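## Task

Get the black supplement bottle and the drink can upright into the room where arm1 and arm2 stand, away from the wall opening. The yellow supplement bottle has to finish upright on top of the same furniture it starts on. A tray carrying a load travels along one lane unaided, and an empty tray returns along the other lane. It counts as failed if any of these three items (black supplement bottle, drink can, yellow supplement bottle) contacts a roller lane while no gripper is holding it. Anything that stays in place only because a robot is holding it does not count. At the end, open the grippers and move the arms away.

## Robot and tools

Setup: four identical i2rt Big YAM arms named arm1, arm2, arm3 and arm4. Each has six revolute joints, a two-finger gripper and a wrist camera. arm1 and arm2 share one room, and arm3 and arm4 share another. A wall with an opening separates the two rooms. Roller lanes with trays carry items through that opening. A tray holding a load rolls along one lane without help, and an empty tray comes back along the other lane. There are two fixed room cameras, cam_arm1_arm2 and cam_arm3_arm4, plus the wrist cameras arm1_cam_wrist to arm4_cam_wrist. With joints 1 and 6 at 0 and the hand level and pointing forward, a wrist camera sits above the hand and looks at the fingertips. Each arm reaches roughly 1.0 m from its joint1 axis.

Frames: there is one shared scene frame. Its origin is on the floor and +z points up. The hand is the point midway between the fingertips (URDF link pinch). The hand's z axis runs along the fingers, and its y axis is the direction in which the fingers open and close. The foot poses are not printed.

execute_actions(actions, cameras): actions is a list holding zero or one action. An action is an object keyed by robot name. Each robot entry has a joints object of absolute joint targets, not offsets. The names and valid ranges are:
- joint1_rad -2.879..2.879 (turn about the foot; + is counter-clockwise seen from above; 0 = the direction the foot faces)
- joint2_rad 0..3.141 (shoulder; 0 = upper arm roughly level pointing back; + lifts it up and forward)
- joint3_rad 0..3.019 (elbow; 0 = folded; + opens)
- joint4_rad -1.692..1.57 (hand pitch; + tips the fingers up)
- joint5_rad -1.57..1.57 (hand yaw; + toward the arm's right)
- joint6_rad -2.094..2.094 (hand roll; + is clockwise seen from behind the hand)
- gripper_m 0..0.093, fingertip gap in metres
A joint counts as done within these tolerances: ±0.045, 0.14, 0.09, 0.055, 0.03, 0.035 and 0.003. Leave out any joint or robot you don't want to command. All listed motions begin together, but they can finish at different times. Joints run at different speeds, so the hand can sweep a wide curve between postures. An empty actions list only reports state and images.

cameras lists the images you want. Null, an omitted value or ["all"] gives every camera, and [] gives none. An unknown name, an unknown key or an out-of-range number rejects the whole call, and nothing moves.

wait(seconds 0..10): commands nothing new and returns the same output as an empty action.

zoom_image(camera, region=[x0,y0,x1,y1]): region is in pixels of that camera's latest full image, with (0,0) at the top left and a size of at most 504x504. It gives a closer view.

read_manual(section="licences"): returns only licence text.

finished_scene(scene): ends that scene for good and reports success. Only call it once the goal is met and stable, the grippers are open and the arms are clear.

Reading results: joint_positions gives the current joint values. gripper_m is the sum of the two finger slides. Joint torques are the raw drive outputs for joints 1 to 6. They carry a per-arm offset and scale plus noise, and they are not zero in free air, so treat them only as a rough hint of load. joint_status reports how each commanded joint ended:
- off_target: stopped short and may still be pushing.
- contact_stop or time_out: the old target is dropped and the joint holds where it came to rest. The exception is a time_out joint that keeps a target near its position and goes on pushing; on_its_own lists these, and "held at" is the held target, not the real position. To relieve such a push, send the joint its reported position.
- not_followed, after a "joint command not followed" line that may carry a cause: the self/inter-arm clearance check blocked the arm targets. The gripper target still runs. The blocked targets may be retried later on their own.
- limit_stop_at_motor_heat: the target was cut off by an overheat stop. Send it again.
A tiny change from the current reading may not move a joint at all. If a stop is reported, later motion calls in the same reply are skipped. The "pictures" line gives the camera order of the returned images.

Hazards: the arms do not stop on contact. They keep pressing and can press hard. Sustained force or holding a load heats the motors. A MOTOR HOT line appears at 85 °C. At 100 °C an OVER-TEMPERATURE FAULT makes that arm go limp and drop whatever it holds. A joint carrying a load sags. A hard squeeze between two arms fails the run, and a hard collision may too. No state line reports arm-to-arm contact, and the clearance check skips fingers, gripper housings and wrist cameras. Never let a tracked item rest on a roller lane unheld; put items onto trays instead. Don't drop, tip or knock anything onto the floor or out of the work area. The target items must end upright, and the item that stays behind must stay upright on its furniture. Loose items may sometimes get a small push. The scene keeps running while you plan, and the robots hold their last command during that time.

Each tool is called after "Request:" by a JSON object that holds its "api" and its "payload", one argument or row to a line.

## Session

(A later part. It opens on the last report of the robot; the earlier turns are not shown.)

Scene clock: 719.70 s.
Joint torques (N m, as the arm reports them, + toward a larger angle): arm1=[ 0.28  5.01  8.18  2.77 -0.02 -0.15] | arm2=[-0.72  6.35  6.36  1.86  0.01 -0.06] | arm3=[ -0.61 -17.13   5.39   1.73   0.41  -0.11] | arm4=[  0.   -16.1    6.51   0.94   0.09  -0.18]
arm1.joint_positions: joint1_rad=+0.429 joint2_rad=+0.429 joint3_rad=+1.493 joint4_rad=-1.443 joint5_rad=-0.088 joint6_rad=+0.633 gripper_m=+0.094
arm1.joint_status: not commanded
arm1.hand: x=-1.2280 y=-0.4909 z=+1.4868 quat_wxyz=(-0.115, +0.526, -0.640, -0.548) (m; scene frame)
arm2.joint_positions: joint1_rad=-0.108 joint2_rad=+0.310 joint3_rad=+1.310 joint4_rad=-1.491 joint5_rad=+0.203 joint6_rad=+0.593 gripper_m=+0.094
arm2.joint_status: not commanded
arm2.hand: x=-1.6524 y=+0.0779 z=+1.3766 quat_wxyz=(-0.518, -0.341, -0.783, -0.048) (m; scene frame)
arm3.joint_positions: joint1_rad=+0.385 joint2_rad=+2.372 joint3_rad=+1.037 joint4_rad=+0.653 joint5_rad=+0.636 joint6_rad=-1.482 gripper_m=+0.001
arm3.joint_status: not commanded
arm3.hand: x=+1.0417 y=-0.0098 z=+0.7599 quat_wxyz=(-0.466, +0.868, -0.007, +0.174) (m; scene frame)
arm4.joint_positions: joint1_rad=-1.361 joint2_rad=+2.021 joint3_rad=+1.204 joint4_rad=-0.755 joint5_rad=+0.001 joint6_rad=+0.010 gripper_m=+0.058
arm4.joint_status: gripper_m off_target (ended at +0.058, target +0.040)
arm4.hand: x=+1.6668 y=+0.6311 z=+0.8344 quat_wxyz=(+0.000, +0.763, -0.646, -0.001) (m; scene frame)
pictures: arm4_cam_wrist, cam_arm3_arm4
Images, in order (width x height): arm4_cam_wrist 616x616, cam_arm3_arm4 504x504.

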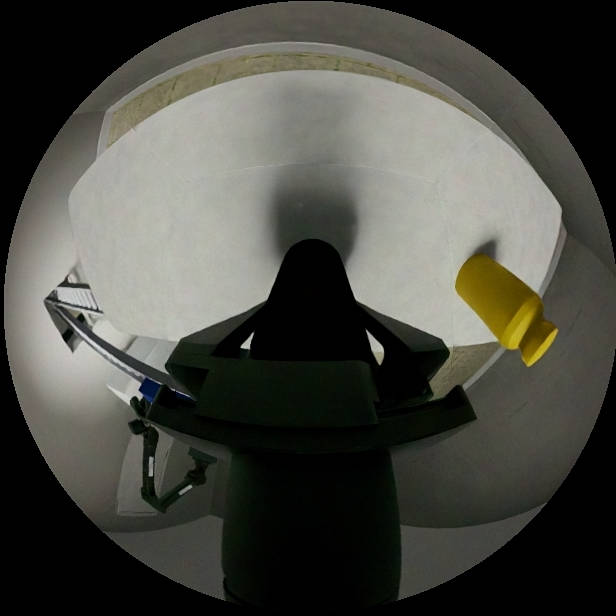

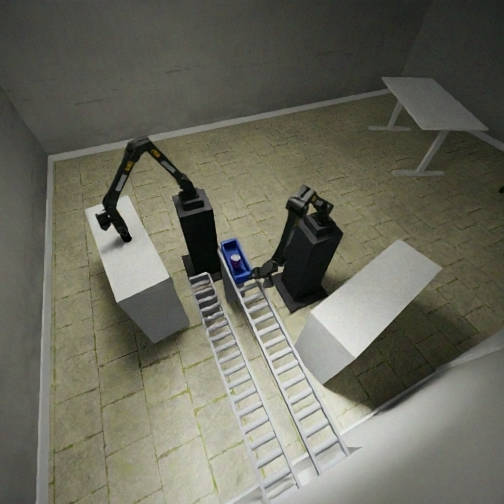

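Request:
{"api": "execute_actions", "payload": {
  "actions": []
}}

Scene clock: 742.60 s.
Joint torques (N m, as the arm reports them, + toward a larger angle): arm1=[ 0.41  4.98  8.21  2.75 -0.01 -0.15] | arm2=[-0.84  7.1   6.53  1.67  0.   -0.06] | arm3=[ -0.53 -16.49   5.59   1.57   0.44  -0.1 ] | arm4=[  0.04 -15.9    6.65   1.17   0.    -0.19]
arm1.joint_positions: joint1_rad=+0.429 joint2_rad=+0.429 joint3_rad=+1.493 joint4_rad=-1.443 joint5_rad=-0.088 joint6_rad=+0.633 gripper_m=+0.094
arm1.joint_status: not commanded
arm1.hand: x=-1.2280 y=-0.4909 z=+1.4868 quat_wxyz=(-0.115, +0.526, -0.640, -0.548) (m; scene frame)
arm2.joint_positions: joint1_rad=-0.108 joint2_rad=+0.310 joint3_rad=+1.310 joint4_rad=-1.491 joint5_rad=+0.203 joint6_rad=+0.593 gripper_m=+0.094
arm2.joint_status: not commanded
arm2.hand: x=-1.6524 y=+0.0779 z=+1.3766 quat_wxyz=(-0.518, -0.341, -0.783, -0.048) (m; scene frame)
arm3.joint_positions: joint1_rad=+0.385 joint2_rad=+2.372 joint3_rad=+1.037 joint4_rad=+0.653 joint5_rad=+0.636 joint6_rad=-1.482 gripper_m=+0.001
arm3.joint_status: not commanded
arm3.hand: x=+1.0417 y=-0.0098 z=+0.7599 quat_wxyz=(-0.466, +0.868, -0.007, +0.174) (m; scene frame)
arm4.joint_positions: joint1_rad=-1.361 joint2_rad=+2.021 joint3_rad=+1.204 joint4_rad=-0.755 joint5_rad=+0.001 joint6_rad=+0.010 gripper_m=+0.058
arm4.joint_status: gripper_m off_target (ended at +0.058, target +0.040)
arm4.hand: x=+1.6668 y=+0.6311 z=+0.8344 quat_wxyz=(+0.000, +0.763, -0.646, -0.001) (m; scene frame)
pictures: arm1_cam_wrist, arm2_cam_wrist, arm3_cam_wrist, arm4_cam_wrist, cam_arm1_arm2, cam_arm3_arm4
Images, in order (width x height): arm1_cam_wrist 616x616, arm2_cam_wrist 616x616, arm3_cam_wrist 616x616, arm4_cam_wrist 616x616, cam_arm1_arm2 504x504, cam_arm3_arm4 504x504.

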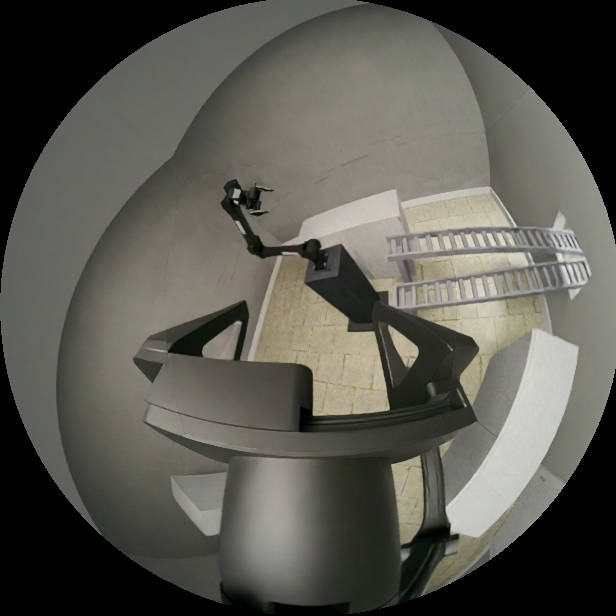

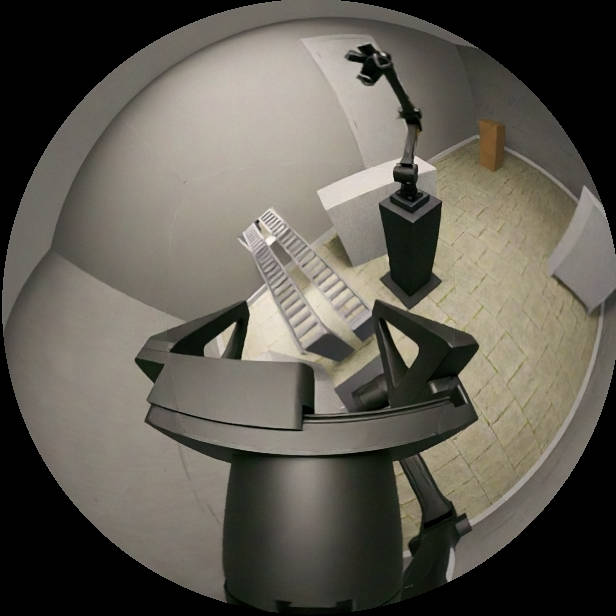

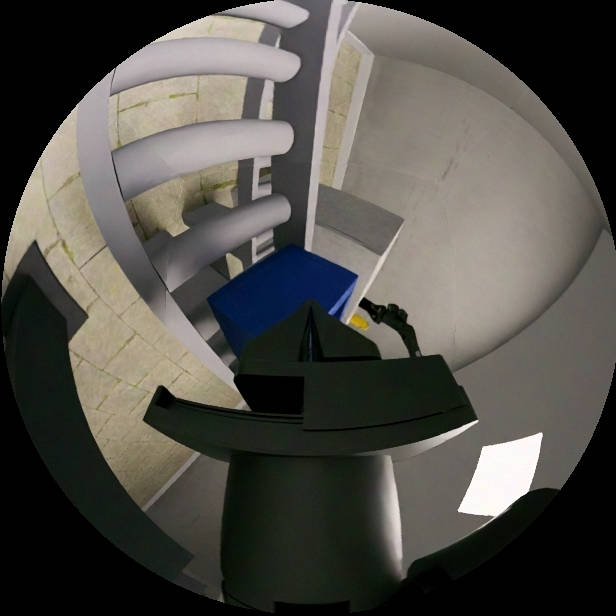

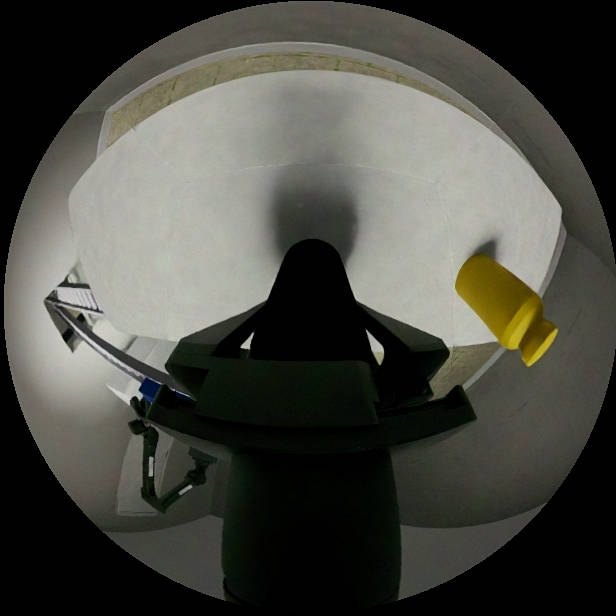

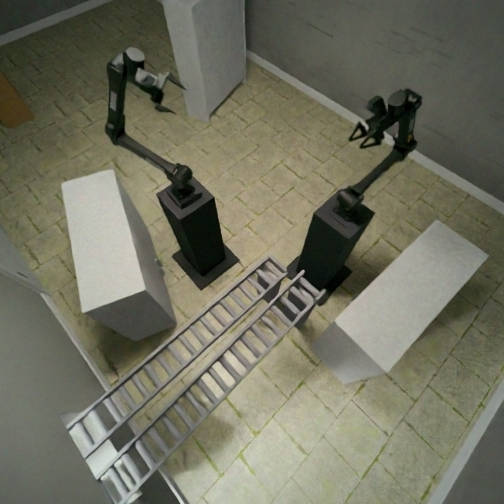

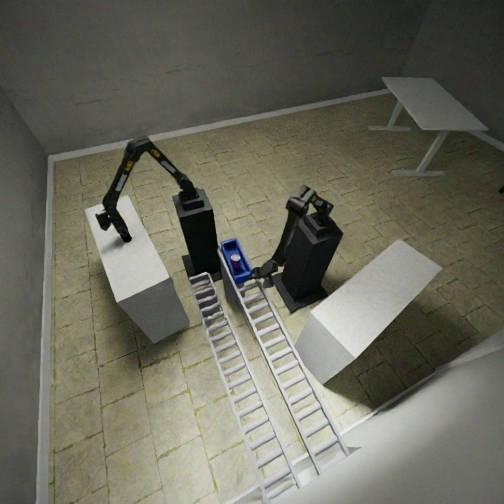

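Request:
{"api": "execute_actions", "payload": {
  "actions": [
    {"arm4": {"joints": {"joint1_rad": 0.311, "joint2_rad": 1.855, "joint3_rad": 1.272, "joint4_rad": -1.05, "joint5_rad": 0.0, "joint6_rad": 1.845}}}
  ],
  "cameras": ["arm4_cam_wrist", "cam_arm3_arm4"]
}}

Scene clock: 773.20 s.
Joint torques (N m, as the arm reports them, + toward a larger angle): arm1=[ 0.41  4.94  8.22  2.76 -0.01 -0.15] | arm2=[-0.28  6.4   6.46  1.76  0.02 -0.03] | arm3=[ -1.25 -17.     5.79   1.56   0.45  -0.07] | arm4=[ -0.56 -14.11   7.58  -0.21   0.27   0.05]
arm1.joint_positions: joint1_rad=+0.429 joint2_rad=+0.429 joint3_rad=+1.493 joint4_rad=-1.443 joint5_rad=-0.088 joint6_rad=+0.633 gripper_m=+0.094
arm1.joint_status: not commanded
arm1.hand: x=-1.2280 y=-0.4909 z=+1.4868 quat_wxyz=(-0.115, +0.526, -0.640, -0.548) (m; scene frame)
arm2.joint_positions: joint1_rad=-0.108 joint2_rad=+0.310 joint3_rad=+1.310 joint4_rad=-1.491 joint5_rad=+0.203 joint6_rad=+0.593 gripper_m=+0.094
arm2.joint_status: not commanded
arm2.hand: x=-1.6524 y=+0.0779 z=+1.3766 quat_wxyz=(-0.518, -0.341, -0.783, -0.048) (m; scene frame)
arm3.joint_positions: joint1_rad=+0.385 joint2_rad=+2.372 joint3_rad=+1.037 joint4_rad=+0.653 joint5_rad=+0.636 joint6_rad=-1.482 gripper_m=+0.001
arm3.joint_status: not commanded
arm3.hand: x=+1.0417 y=-0.0098 z=+0.7599 quat_wxyz=(-0.466, +0.868, -0.007, +0.174) (m; scene frame)
arm4.joint_positions: joint1_rad=+0.316 joint2_rad=+1.853 joint3_rad=+1.261 joint4_rad=-1.036 joint5_rad=-0.002 joint6_rad=+1.834 gripper_m=+0.058
arm4.joint_status: all done
arm4.hand: x=+1.2798 y=-0.0080 z=+0.9335 quat_wxyz=(-0.024, +0.713, -0.700, +0.013) (m; scene frame)
pictures: arm4_cam_wrist, cam_arm3_arm4
Images, in order (width x height): arm4_cam_wrist 616x616, cam_arm3_arm4 504x504.

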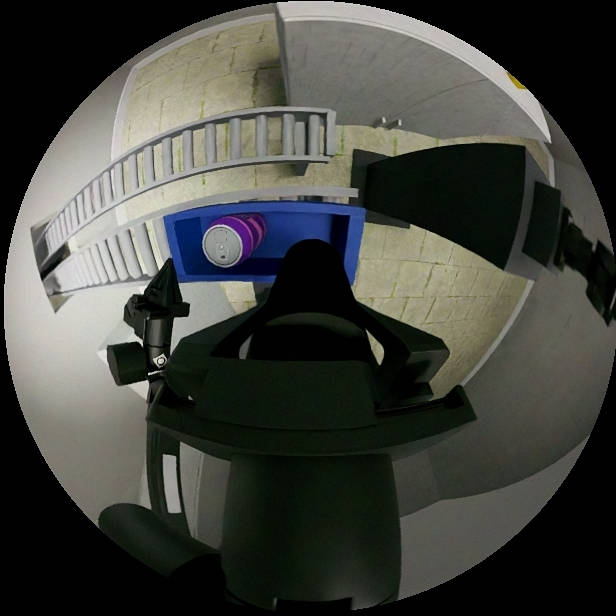

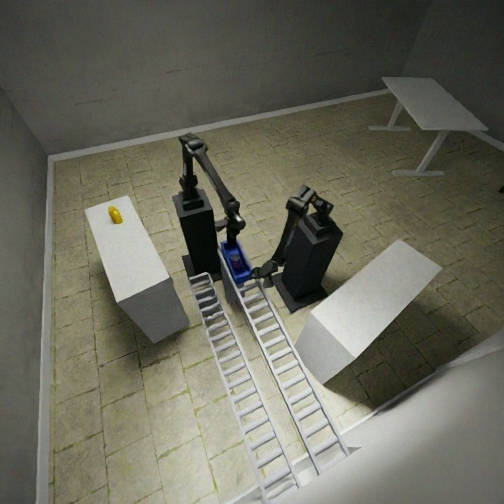

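Request:
{"api": "zoom_image", "payload": {
  "camera": "arm4_cam_wrist",
  "region": [140, 170, 400, 320]
}}

Region (140, 170, 400, 320) of arm4_cam_wrist's 616x616 image, scaled by 1.938, with more detail than that image has; it fills the top 291 rows of this view, and the rest is white.

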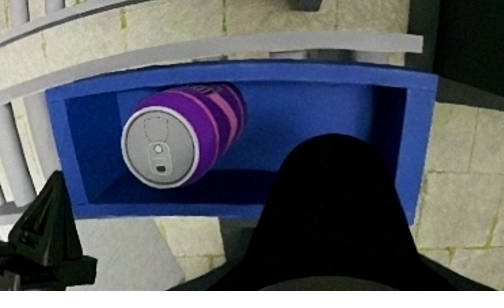

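Request:
{"api": "execute_actions", "payload": {
  "actions": [
    {"arm4": {"joints": {"joint1_rad": 0.297, "joint2_rad": 2.128, "joint3_rad": 1.228, "joint4_rad": -0.705, "joint6_rad": 1.83}}}
  ],
  "cameras": ["arm4_cam_wrist", "cam_arm3_arm4"]
}}

Scene clock: 807.30 s.
Joint torques (N m, as the arm reports them, + toward a larger angle): arm1=[ 0.37  4.93  8.19  2.8  -0.01 -0.15] | arm2=[-0.3   6.65  6.32  1.69  0.06 -0.06] | arm3=[ -1.31 -16.76   5.46   1.54   0.4   -0.07] | arm4=[  0.05 -17.36   5.71   0.49   0.12  -0.06]
arm1.joint_positions: joint1_rad=+0.429 joint2_rad=+0.429 joint3_rad=+1.493 joint4_rad=-1.443 joint5_rad=-0.088 joint6_rad=+0.633 gripper_m=+0.094
arm1.joint_status: not commanded
arm1.hand: x=-1.2280 y=-0.4909 z=+1.4868 quat_wxyz=(-0.115, +0.526, -0.640, -0.548) (m; scene frame)
arm2.joint_positions: joint1_rad=-0.108 joint2_rad=+0.310 joint3_rad=+1.310 joint4_rad=-1.491 joint5_rad=+0.203 joint6_rad=+0.593 gripper_m=+0.094
arm2.joint_status: not commanded
arm2.hand: x=-1.6524 y=+0.0779 z=+1.3766 quat_wxyz=(-0.518, -0.341, -0.783, -0.048) (m; scene frame)
arm3.joint_positions: joint1_rad=+0.385 joint2_rad=+2.372 joint3_rad=+1.037 joint4_rad=+0.653 joint5_rad=+0.637 joint6_rad=-1.482 gripper_m=+0.001
arm3.joint_status: not commanded
arm3.hand: x=+1.0417 y=-0.0098 z=+0.7600 quat_wxyz=(-0.466, +0.868, -0.007, +0.174) (m; scene frame)
arm4.joint_positions: joint1_rad=+0.300 joint2_rad=+2.140 joint3_rad=+1.218 joint4_rad=-0.717 joint5_rad=+0.001 joint6_rad=+1.835 gripper_m=+0.058
arm4.joint_status: all done
arm4.hand: x=+1.2755 y=+0.0002 z=+0.7801 quat_wxyz=(-0.030, +0.707, -0.706, +0.015) (m; scene frame)
pictures: arm4_cam_wrist, cam_arm3_arm4
Images, in order (width x height): arm4_cam_wrist 616x616, cam_arm3_arm4 504x504.

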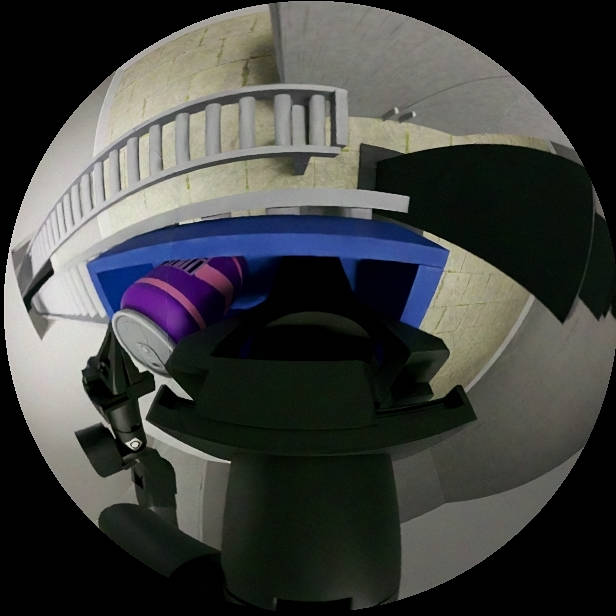

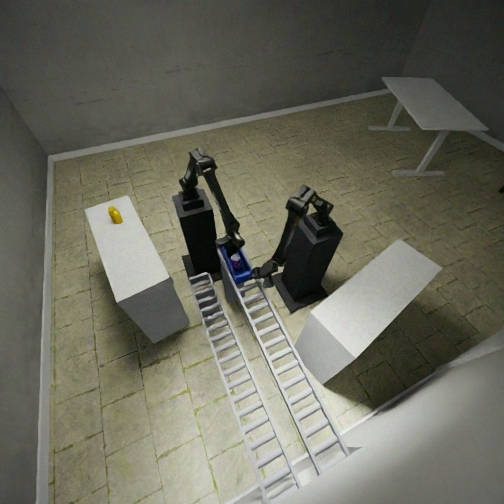

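Request:
{"api": "execute_actions", "payload": {
  "actions": [
    {"arm4": {"joints": {"gripper_m": 0.076}}}
  ],
  "cameras": ["arm4_cam_wrist"]
}}

Request:
{"api": "execute_actions", "payload": {
  "actions": [
    {"arm4": {"joints": {"joint2_rad": 1.95, "joint4_rad": -0.915}}}
  ],
  "cameras": ["arm4_cam_wrist", "cam_arm3_arm4"]
}}

Scene clock: 812.73 s.
Joint torques (N m, as the arm reports them, + toward a larger angle): arm1=[ 0.37  4.97  8.18  2.75 -0.01 -0.14] | arm2=[-0.37  6.37  6.32  1.65  0.03 -0.09] | arm3=[ -0.39 -17.35   5.5    1.51   0.42  -0.1 ] | arm4=[ -0.9  -15.89   5.8    0.71   0.1   -0.07]
arm1.joint_positions: joint1_rad=+0.429 joint2_rad=+0.429 joint3_rad=+1.493 joint4_rad=-1.443 joint5_rad=-0.088 joint6_rad=+0.633 gripper_m=+0.094
arm1.joint_status: not commanded
arm1.hand: x=-1.2280 y=-0.4909 z=+1.4868 quat_wxyz=(-0.115, +0.526, -0.640, -0.548) (m; scene frame)
arm2.joint_positions: joint1_rad=-0.108 joint2_rad=+0.310 joint3_rad=+1.310 joint4_rad=-1.491 joint5_rad=+0.203 joint6_rad=+0.593 gripper_m=+0.094
arm2.joint_status: not commanded
arm2.hand: x=-1.6524 y=+0.0779 z=+1.3766 quat_wxyz=(-0.518, -0.341, -0.783, -0.048) (m; scene frame)
arm3.joint_positions: joint1_rad=+0.385 joint2_rad=+2.372 joint3_rad=+1.037 joint4_rad=+0.653 joint5_rad=+0.637 joint6_rad=-1.482 gripper_m=+0.001
arm3.joint_status: not commanded
arm3.hand: x=+1.0417 y=-0.0098 z=+0.7600 quat_wxyz=(-0.466, +0.868, -0.007, +0.174) (m; scene frame)
arm4.joint_positions: joint1_rad=+0.300 joint2_rad=+2.138 joint3_rad=+1.218 joint4_rad=-0.717 joint5_rad=+0.001 joint6_rad=+1.835 gripper_m=+0.076
arm4.joint_status: all done
arm4.hand: x=+1.2749 y=+0.0001 z=+0.7812 quat_wxyz=(-0.029, +0.707, -0.706, +0.014) (m; scene frame)
pictures: arm4_cam_wrist
Images, in order (width x height): arm4_cam_wrist 616x616.

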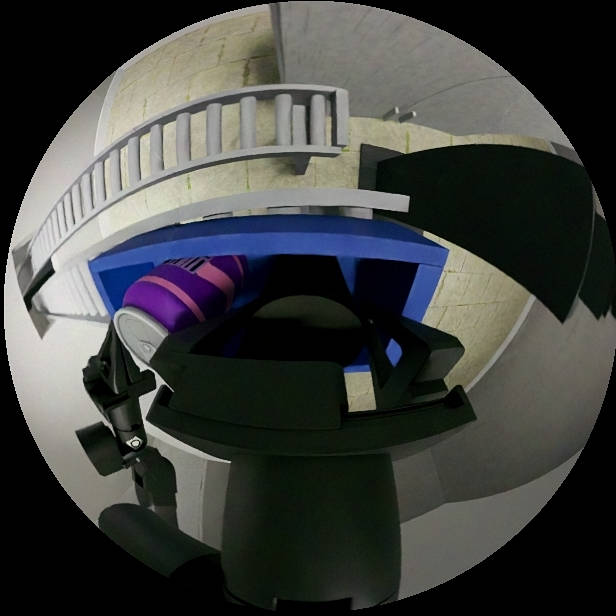

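Scene clock: 813.87 s.
Joint torques (N m, as the arm reports them, + toward a larger angle): arm1=[ 0.39  4.89  8.2   2.74 -0.01 -0.14] | arm2=[-1.51  6.89  6.48  1.73  0.03 -0.03] | arm3=[ -1.73 -17.25   5.68   1.51   0.44  -0.09] | arm4=[  0.23 -13.02   6.98  -0.16   0.14  -0.09]
arm1.joint_positions: joint1_rad=+0.429 joint2_rad=+0.429 joint3_rad=+1.493 joint4_rad=-1.443 joint5_rad=-0.088 joint6_rad=+0.633 gripper_m=+0.094
arm1.joint_status: not commanded
arm1.hand: x=-1.2280 y=-0.4909 z=+1.4868 quat_wxyz=(-0.115, +0.526, -0.640, -0.548) (m; scene frame)
arm2.joint_positions: joint1_rad=-0.108 joint2_rad=+0.310 joint3_rad=+1.310 joint4_rad=-1.491 joint5_rad=+0.203 joint6_rad=+0.593 gripper_m=+0.094
arm2.joint_status: not commanded
arm2.hand: x=-1.6524 y=+0.0779 z=+1.3766 quat_wxyz=(-0.518, -0.341, -0.783, -0.048) (m; scene frame)
arm3.joint_positions: joint1_rad=+0.385 joint2_rad=+2.372 joint3_rad=+1.037 joint4_rad=+0.653 joint5_rad=+0.637 joint6_rad=-1.482 gripper_m=+0.001
arm3.joint_status: not commanded
arm3.hand: x=+1.0417 y=-0.0098 z=+0.7600 quat_wxyz=(-0.466, +0.868, -0.007, +0.174) (m; scene frame)
arm4.joint_positions: joint1_rad=+0.300 joint2_rad=+1.934 joint3_rad=+1.218 joint4_rad=-0.901 joint5_rad=+0.001 joint6_rad=+1.835 gripper_m=+0.076
arm4.joint_status: all done
arm4.hand: x=+1.2761 y=+0.0001 z=+0.8811 quat_wxyz=(-0.020, +0.708, -0.706, +0.009) (m; scene frame)
pictures: arm4_cam_wrist, cam_arm3_arm4
Images, in order (width x height): arm4_cam_wrist 616x616, cam_arm3_arm4 504x504.

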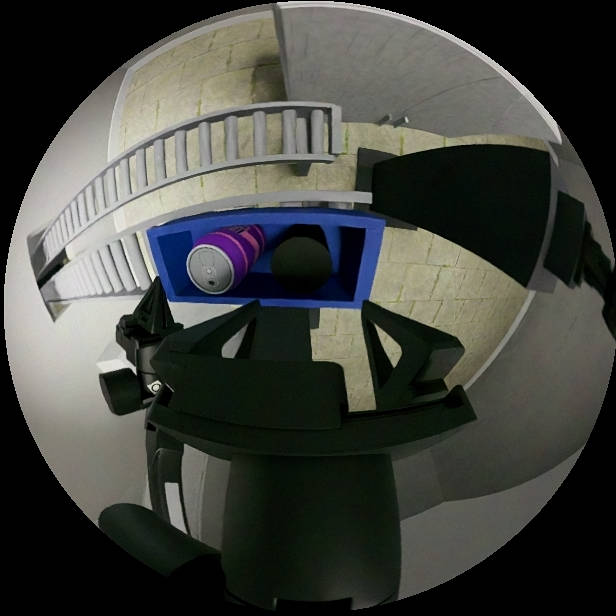

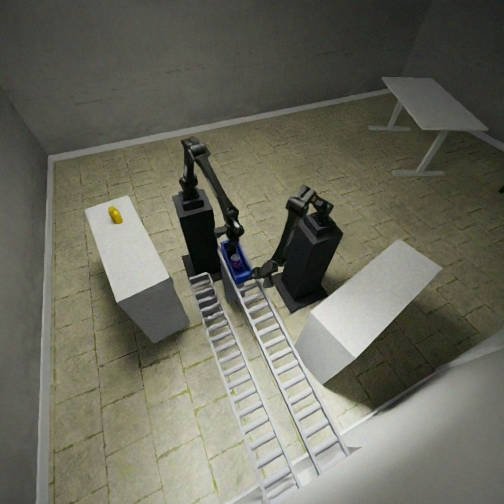

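Request:
{"api": "execute_actions", "payload": {
  "actions": [
    {"arm3": {"joints": {"joint1_rad": 0.6, "joint2_rad": 1.8, "joint3_rad": 0.5, "joint4_rad": 0.58, "joint5_rad": 0.0}}, "arm4": {"joints": {"joint1_rad": -0.05, "joint2_rad": 1.5, "joint3_rad": 1.0, "joint4_rad": -1.0}}}
  ],
  "cameras": ["cam_arm3_arm4", "cam_arm1_arm2"]
}}

Scene clock: 835.80 s.
Joint torques (N m, as the arm reports them, + toward a larger angle): arm1=[ 0.32  4.95  8.19  2.78 -0.01 -0.15] | arm2=[-1.24  6.7   6.38  1.7  -0.06 -0.01] | arm3=[ -1.23 -10.16   4.47   1.06  -0.22  -0.03] | arm4=[ 0.25 -8.4   7.7   0.18  0.05 -0.13]
arm1.joint_positions: joint1_rad=+0.429 joint2_rad=+0.429 joint3_rad=+1.493 joint4_rad=-1.443 joint5_rad=-0.088 joint6_rad=+0.633 gripper_m=+0.094
arm1.joint_status: not commanded
arm1.hand: x=-1.2280 y=-0.4909 z=+1.4868 quat_wxyz=(-0.115, +0.526, -0.640, -0.548) (m; scene frame)
arm2.joint_positions: joint1_rad=-0.108 joint2_rad=+0.310 joint3_rad=+1.310 joint4_rad=-1.491 joint5_rad=+0.203 joint6_rad=+0.593 gripper_m=+0.094
arm2.joint_status: not commanded
arm2.hand: x=-1.6524 y=+0.0779 z=+1.3766 quat_wxyz=(-0.518, -0.341, -0.783, -0.048) (m; scene frame)
arm3.joint_positions: joint1_rad=+0.604 joint2_rad=+1.809 joint3_rad=+0.495 joint4_rad=+0.586 joint5_rad=+0.003 joint6_rad=-1.482 gripper_m=+0.001
arm3.joint_status: all done
arm3.hand: x=+0.9130 y=-0.2233 z=+0.8694 quat_wxyz=(-0.388, +0.880, +0.232, -0.141) (m; scene frame)
arm4.joint_positions: joint1_rad=-0.055 joint2_rad=+1.487 joint3_rad=+0.999 joint4_rad=-0.990 joint5_rad=+0.002 joint6_rad=+1.835 gripper_m=+0.076
arm4.joint_status: all done
arm4.hand: x=+1.3394 y=+0.1678 z=+1.0069 quat_wxyz=(+0.036, +0.571, -0.819, -0.032) (m; scene frame)
pictures: cam_arm1_arm2, cam_arm3_arm4
Images, in order (width x height): cam_arm1_arm2 504x504, cam_arm3_arm4 504x504.

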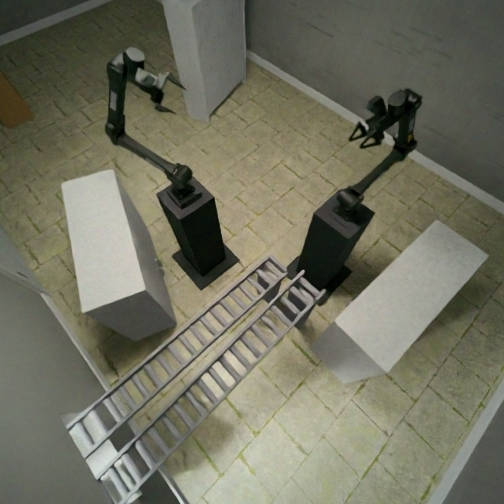

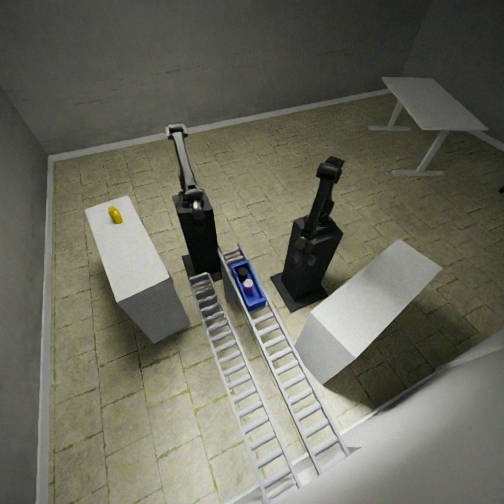

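Request:
{"api": "wait", "payload": {
  "seconds": 8
}}

Scene clock: 846.07 s.
Joint torques (N m, as the arm reports them, + toward a larger angle): arm1=[ 0.32  4.91  8.19  2.78 -0.01 -0.15] | arm2=[-0.72  6.34  6.41  1.61 -0.02 -0.1 ] | arm3=[ -1.24 -10.09   4.65   1.05  -0.19  -0.09] | arm4=[ 0.96 -8.55  7.5   0.12  0.07 -0.1 ]
arm1.joint_positions: joint1_rad=+0.429 joint2_rad=+0.429 joint3_rad=+1.493 joint4_rad=-1.443 joint5_rad=-0.088 joint6_rad=+0.633 gripper_m=+0.094
arm1.joint_status: not commanded
arm1.hand: x=-1.2280 y=-0.4909 z=+1.4868 quat_wxyz=(-0.115, +0.526, -0.640, -0.548) (m; scene frame)
arm2.joint_positions: joint1_rad=-0.108 joint2_rad=+0.310 joint3_rad=+1.310 joint4_rad=-1.491 joint5_rad=+0.203 joint6_rad=+0.593 gripper_m=+0.094
arm2.joint_status: not commanded
arm2.hand: x=-1.6524 y=+0.0779 z=+1.3766 quat_wxyz=(-0.518, -0.341, -0.783, -0.048) (m; scene frame)
arm3.joint_positions: joint1_rad=+0.604 joint2_rad=+1.809 joint3_rad=+0.495 joint4_rad=+0.586 joint5_rad=+0.003 joint6_rad=-1.482 gripper_m=+0.001
arm3.joint_status: all done
arm3.hand: x=+0.9130 y=-0.2233 z=+0.8694 quat_wxyz=(-0.388, +0.880, +0.232, -0.141) (m; scene frame)
arm4.joint_positions: joint1_rad=-0.055 joint2_rad=+1.487 joint3_rad=+0.999 joint4_rad=-0.990 joint5_rad=+0.002 joint6_rad=+1.835 gripper_m=+0.076
arm4.joint_status: all done
arm4.hand: x=+1.3394 y=+0.1678 z=+1.0069 quat_wxyz=(+0.036, +0.571, -0.819, -0.032) (m; scene frame)
wait: 8.00 s; at rest from the start
pictures: arm1_cam_wrist, arm2_cam_wrist, arm3_cam_wrist, arm4_cam_wrist, cam_arm1_arm2, cam_arm3_arm4
Images, in order (width x height): arm1_cam_wrist 616x616, arm2_cam_wrist 616x616, arm3_cam_wrist 616x616, arm4_cam_wrist 616x616, cam_arm1_arm2 504x504, cam_arm3_arm4 504x504.

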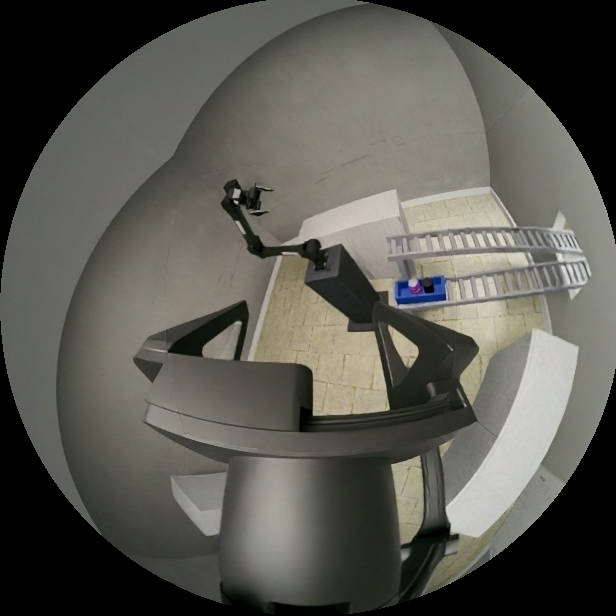

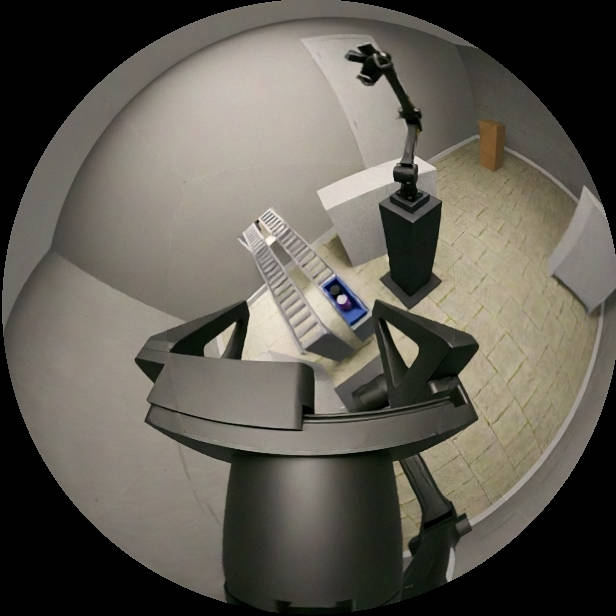

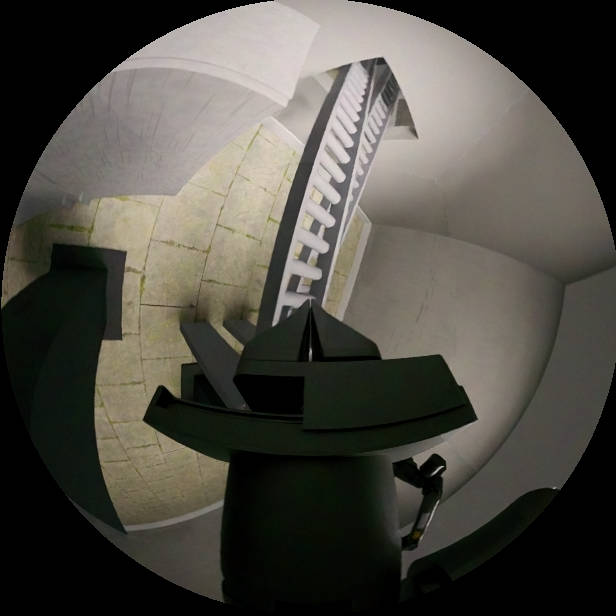

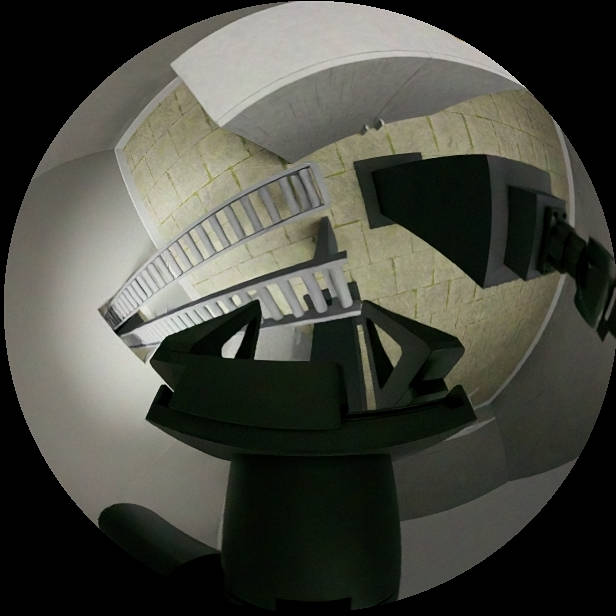

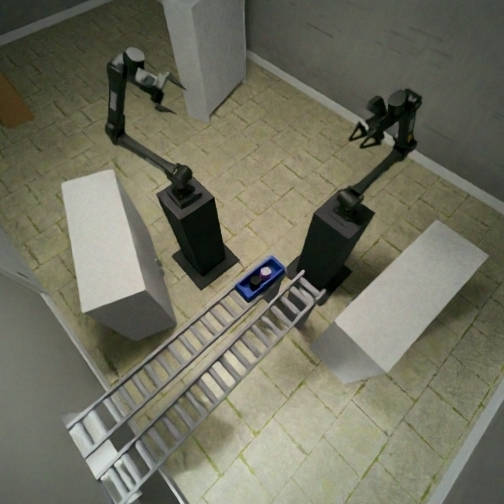

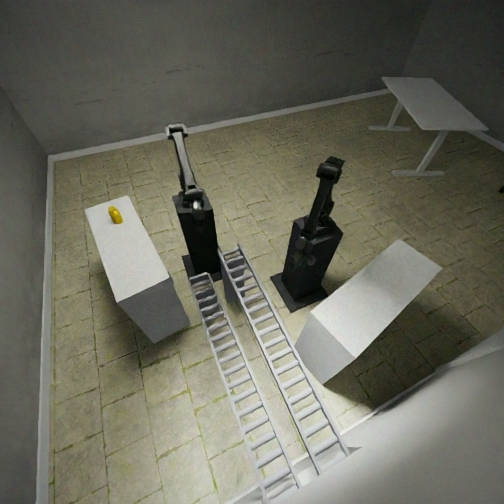

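Request:
{"api": "zoom_image", "payload": {
  "camera": "arm1_cam_wrist",
  "region": [370, 250, 470, 320]
}}

Request:
{"api": "zoom_image", "payload": {
  "camera": "cam_arm3_arm4",
  "region": [70, 180, 170, 260]
}}

Region (370, 250, 470, 320) of arm1_cam_wrist's 616x616 image, scaled by 5.040, with more detail than that image has; it fills the top 353 rows of this view, and the rest is white.

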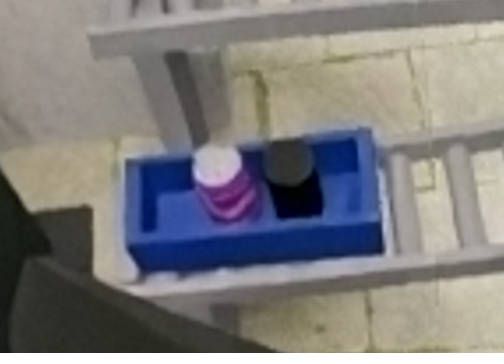

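Region (70, 180, 170, 260) of cam_arm3_arm4's 504x504 image, scaled by 5.040, with more detail than that image has; it fills the top 403 rows of this view, and the rest is white.

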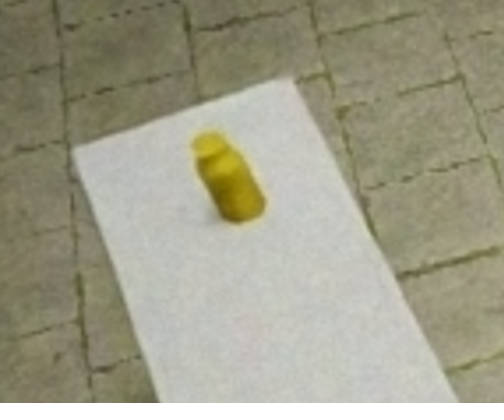

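Both items are standing in the tray at the low end, and the yellow bottle still stands on its cabinet.

Request:
{"api": "finished_scene", "payload": {
  "scene": 2
}}

The scene is finished: the task was done.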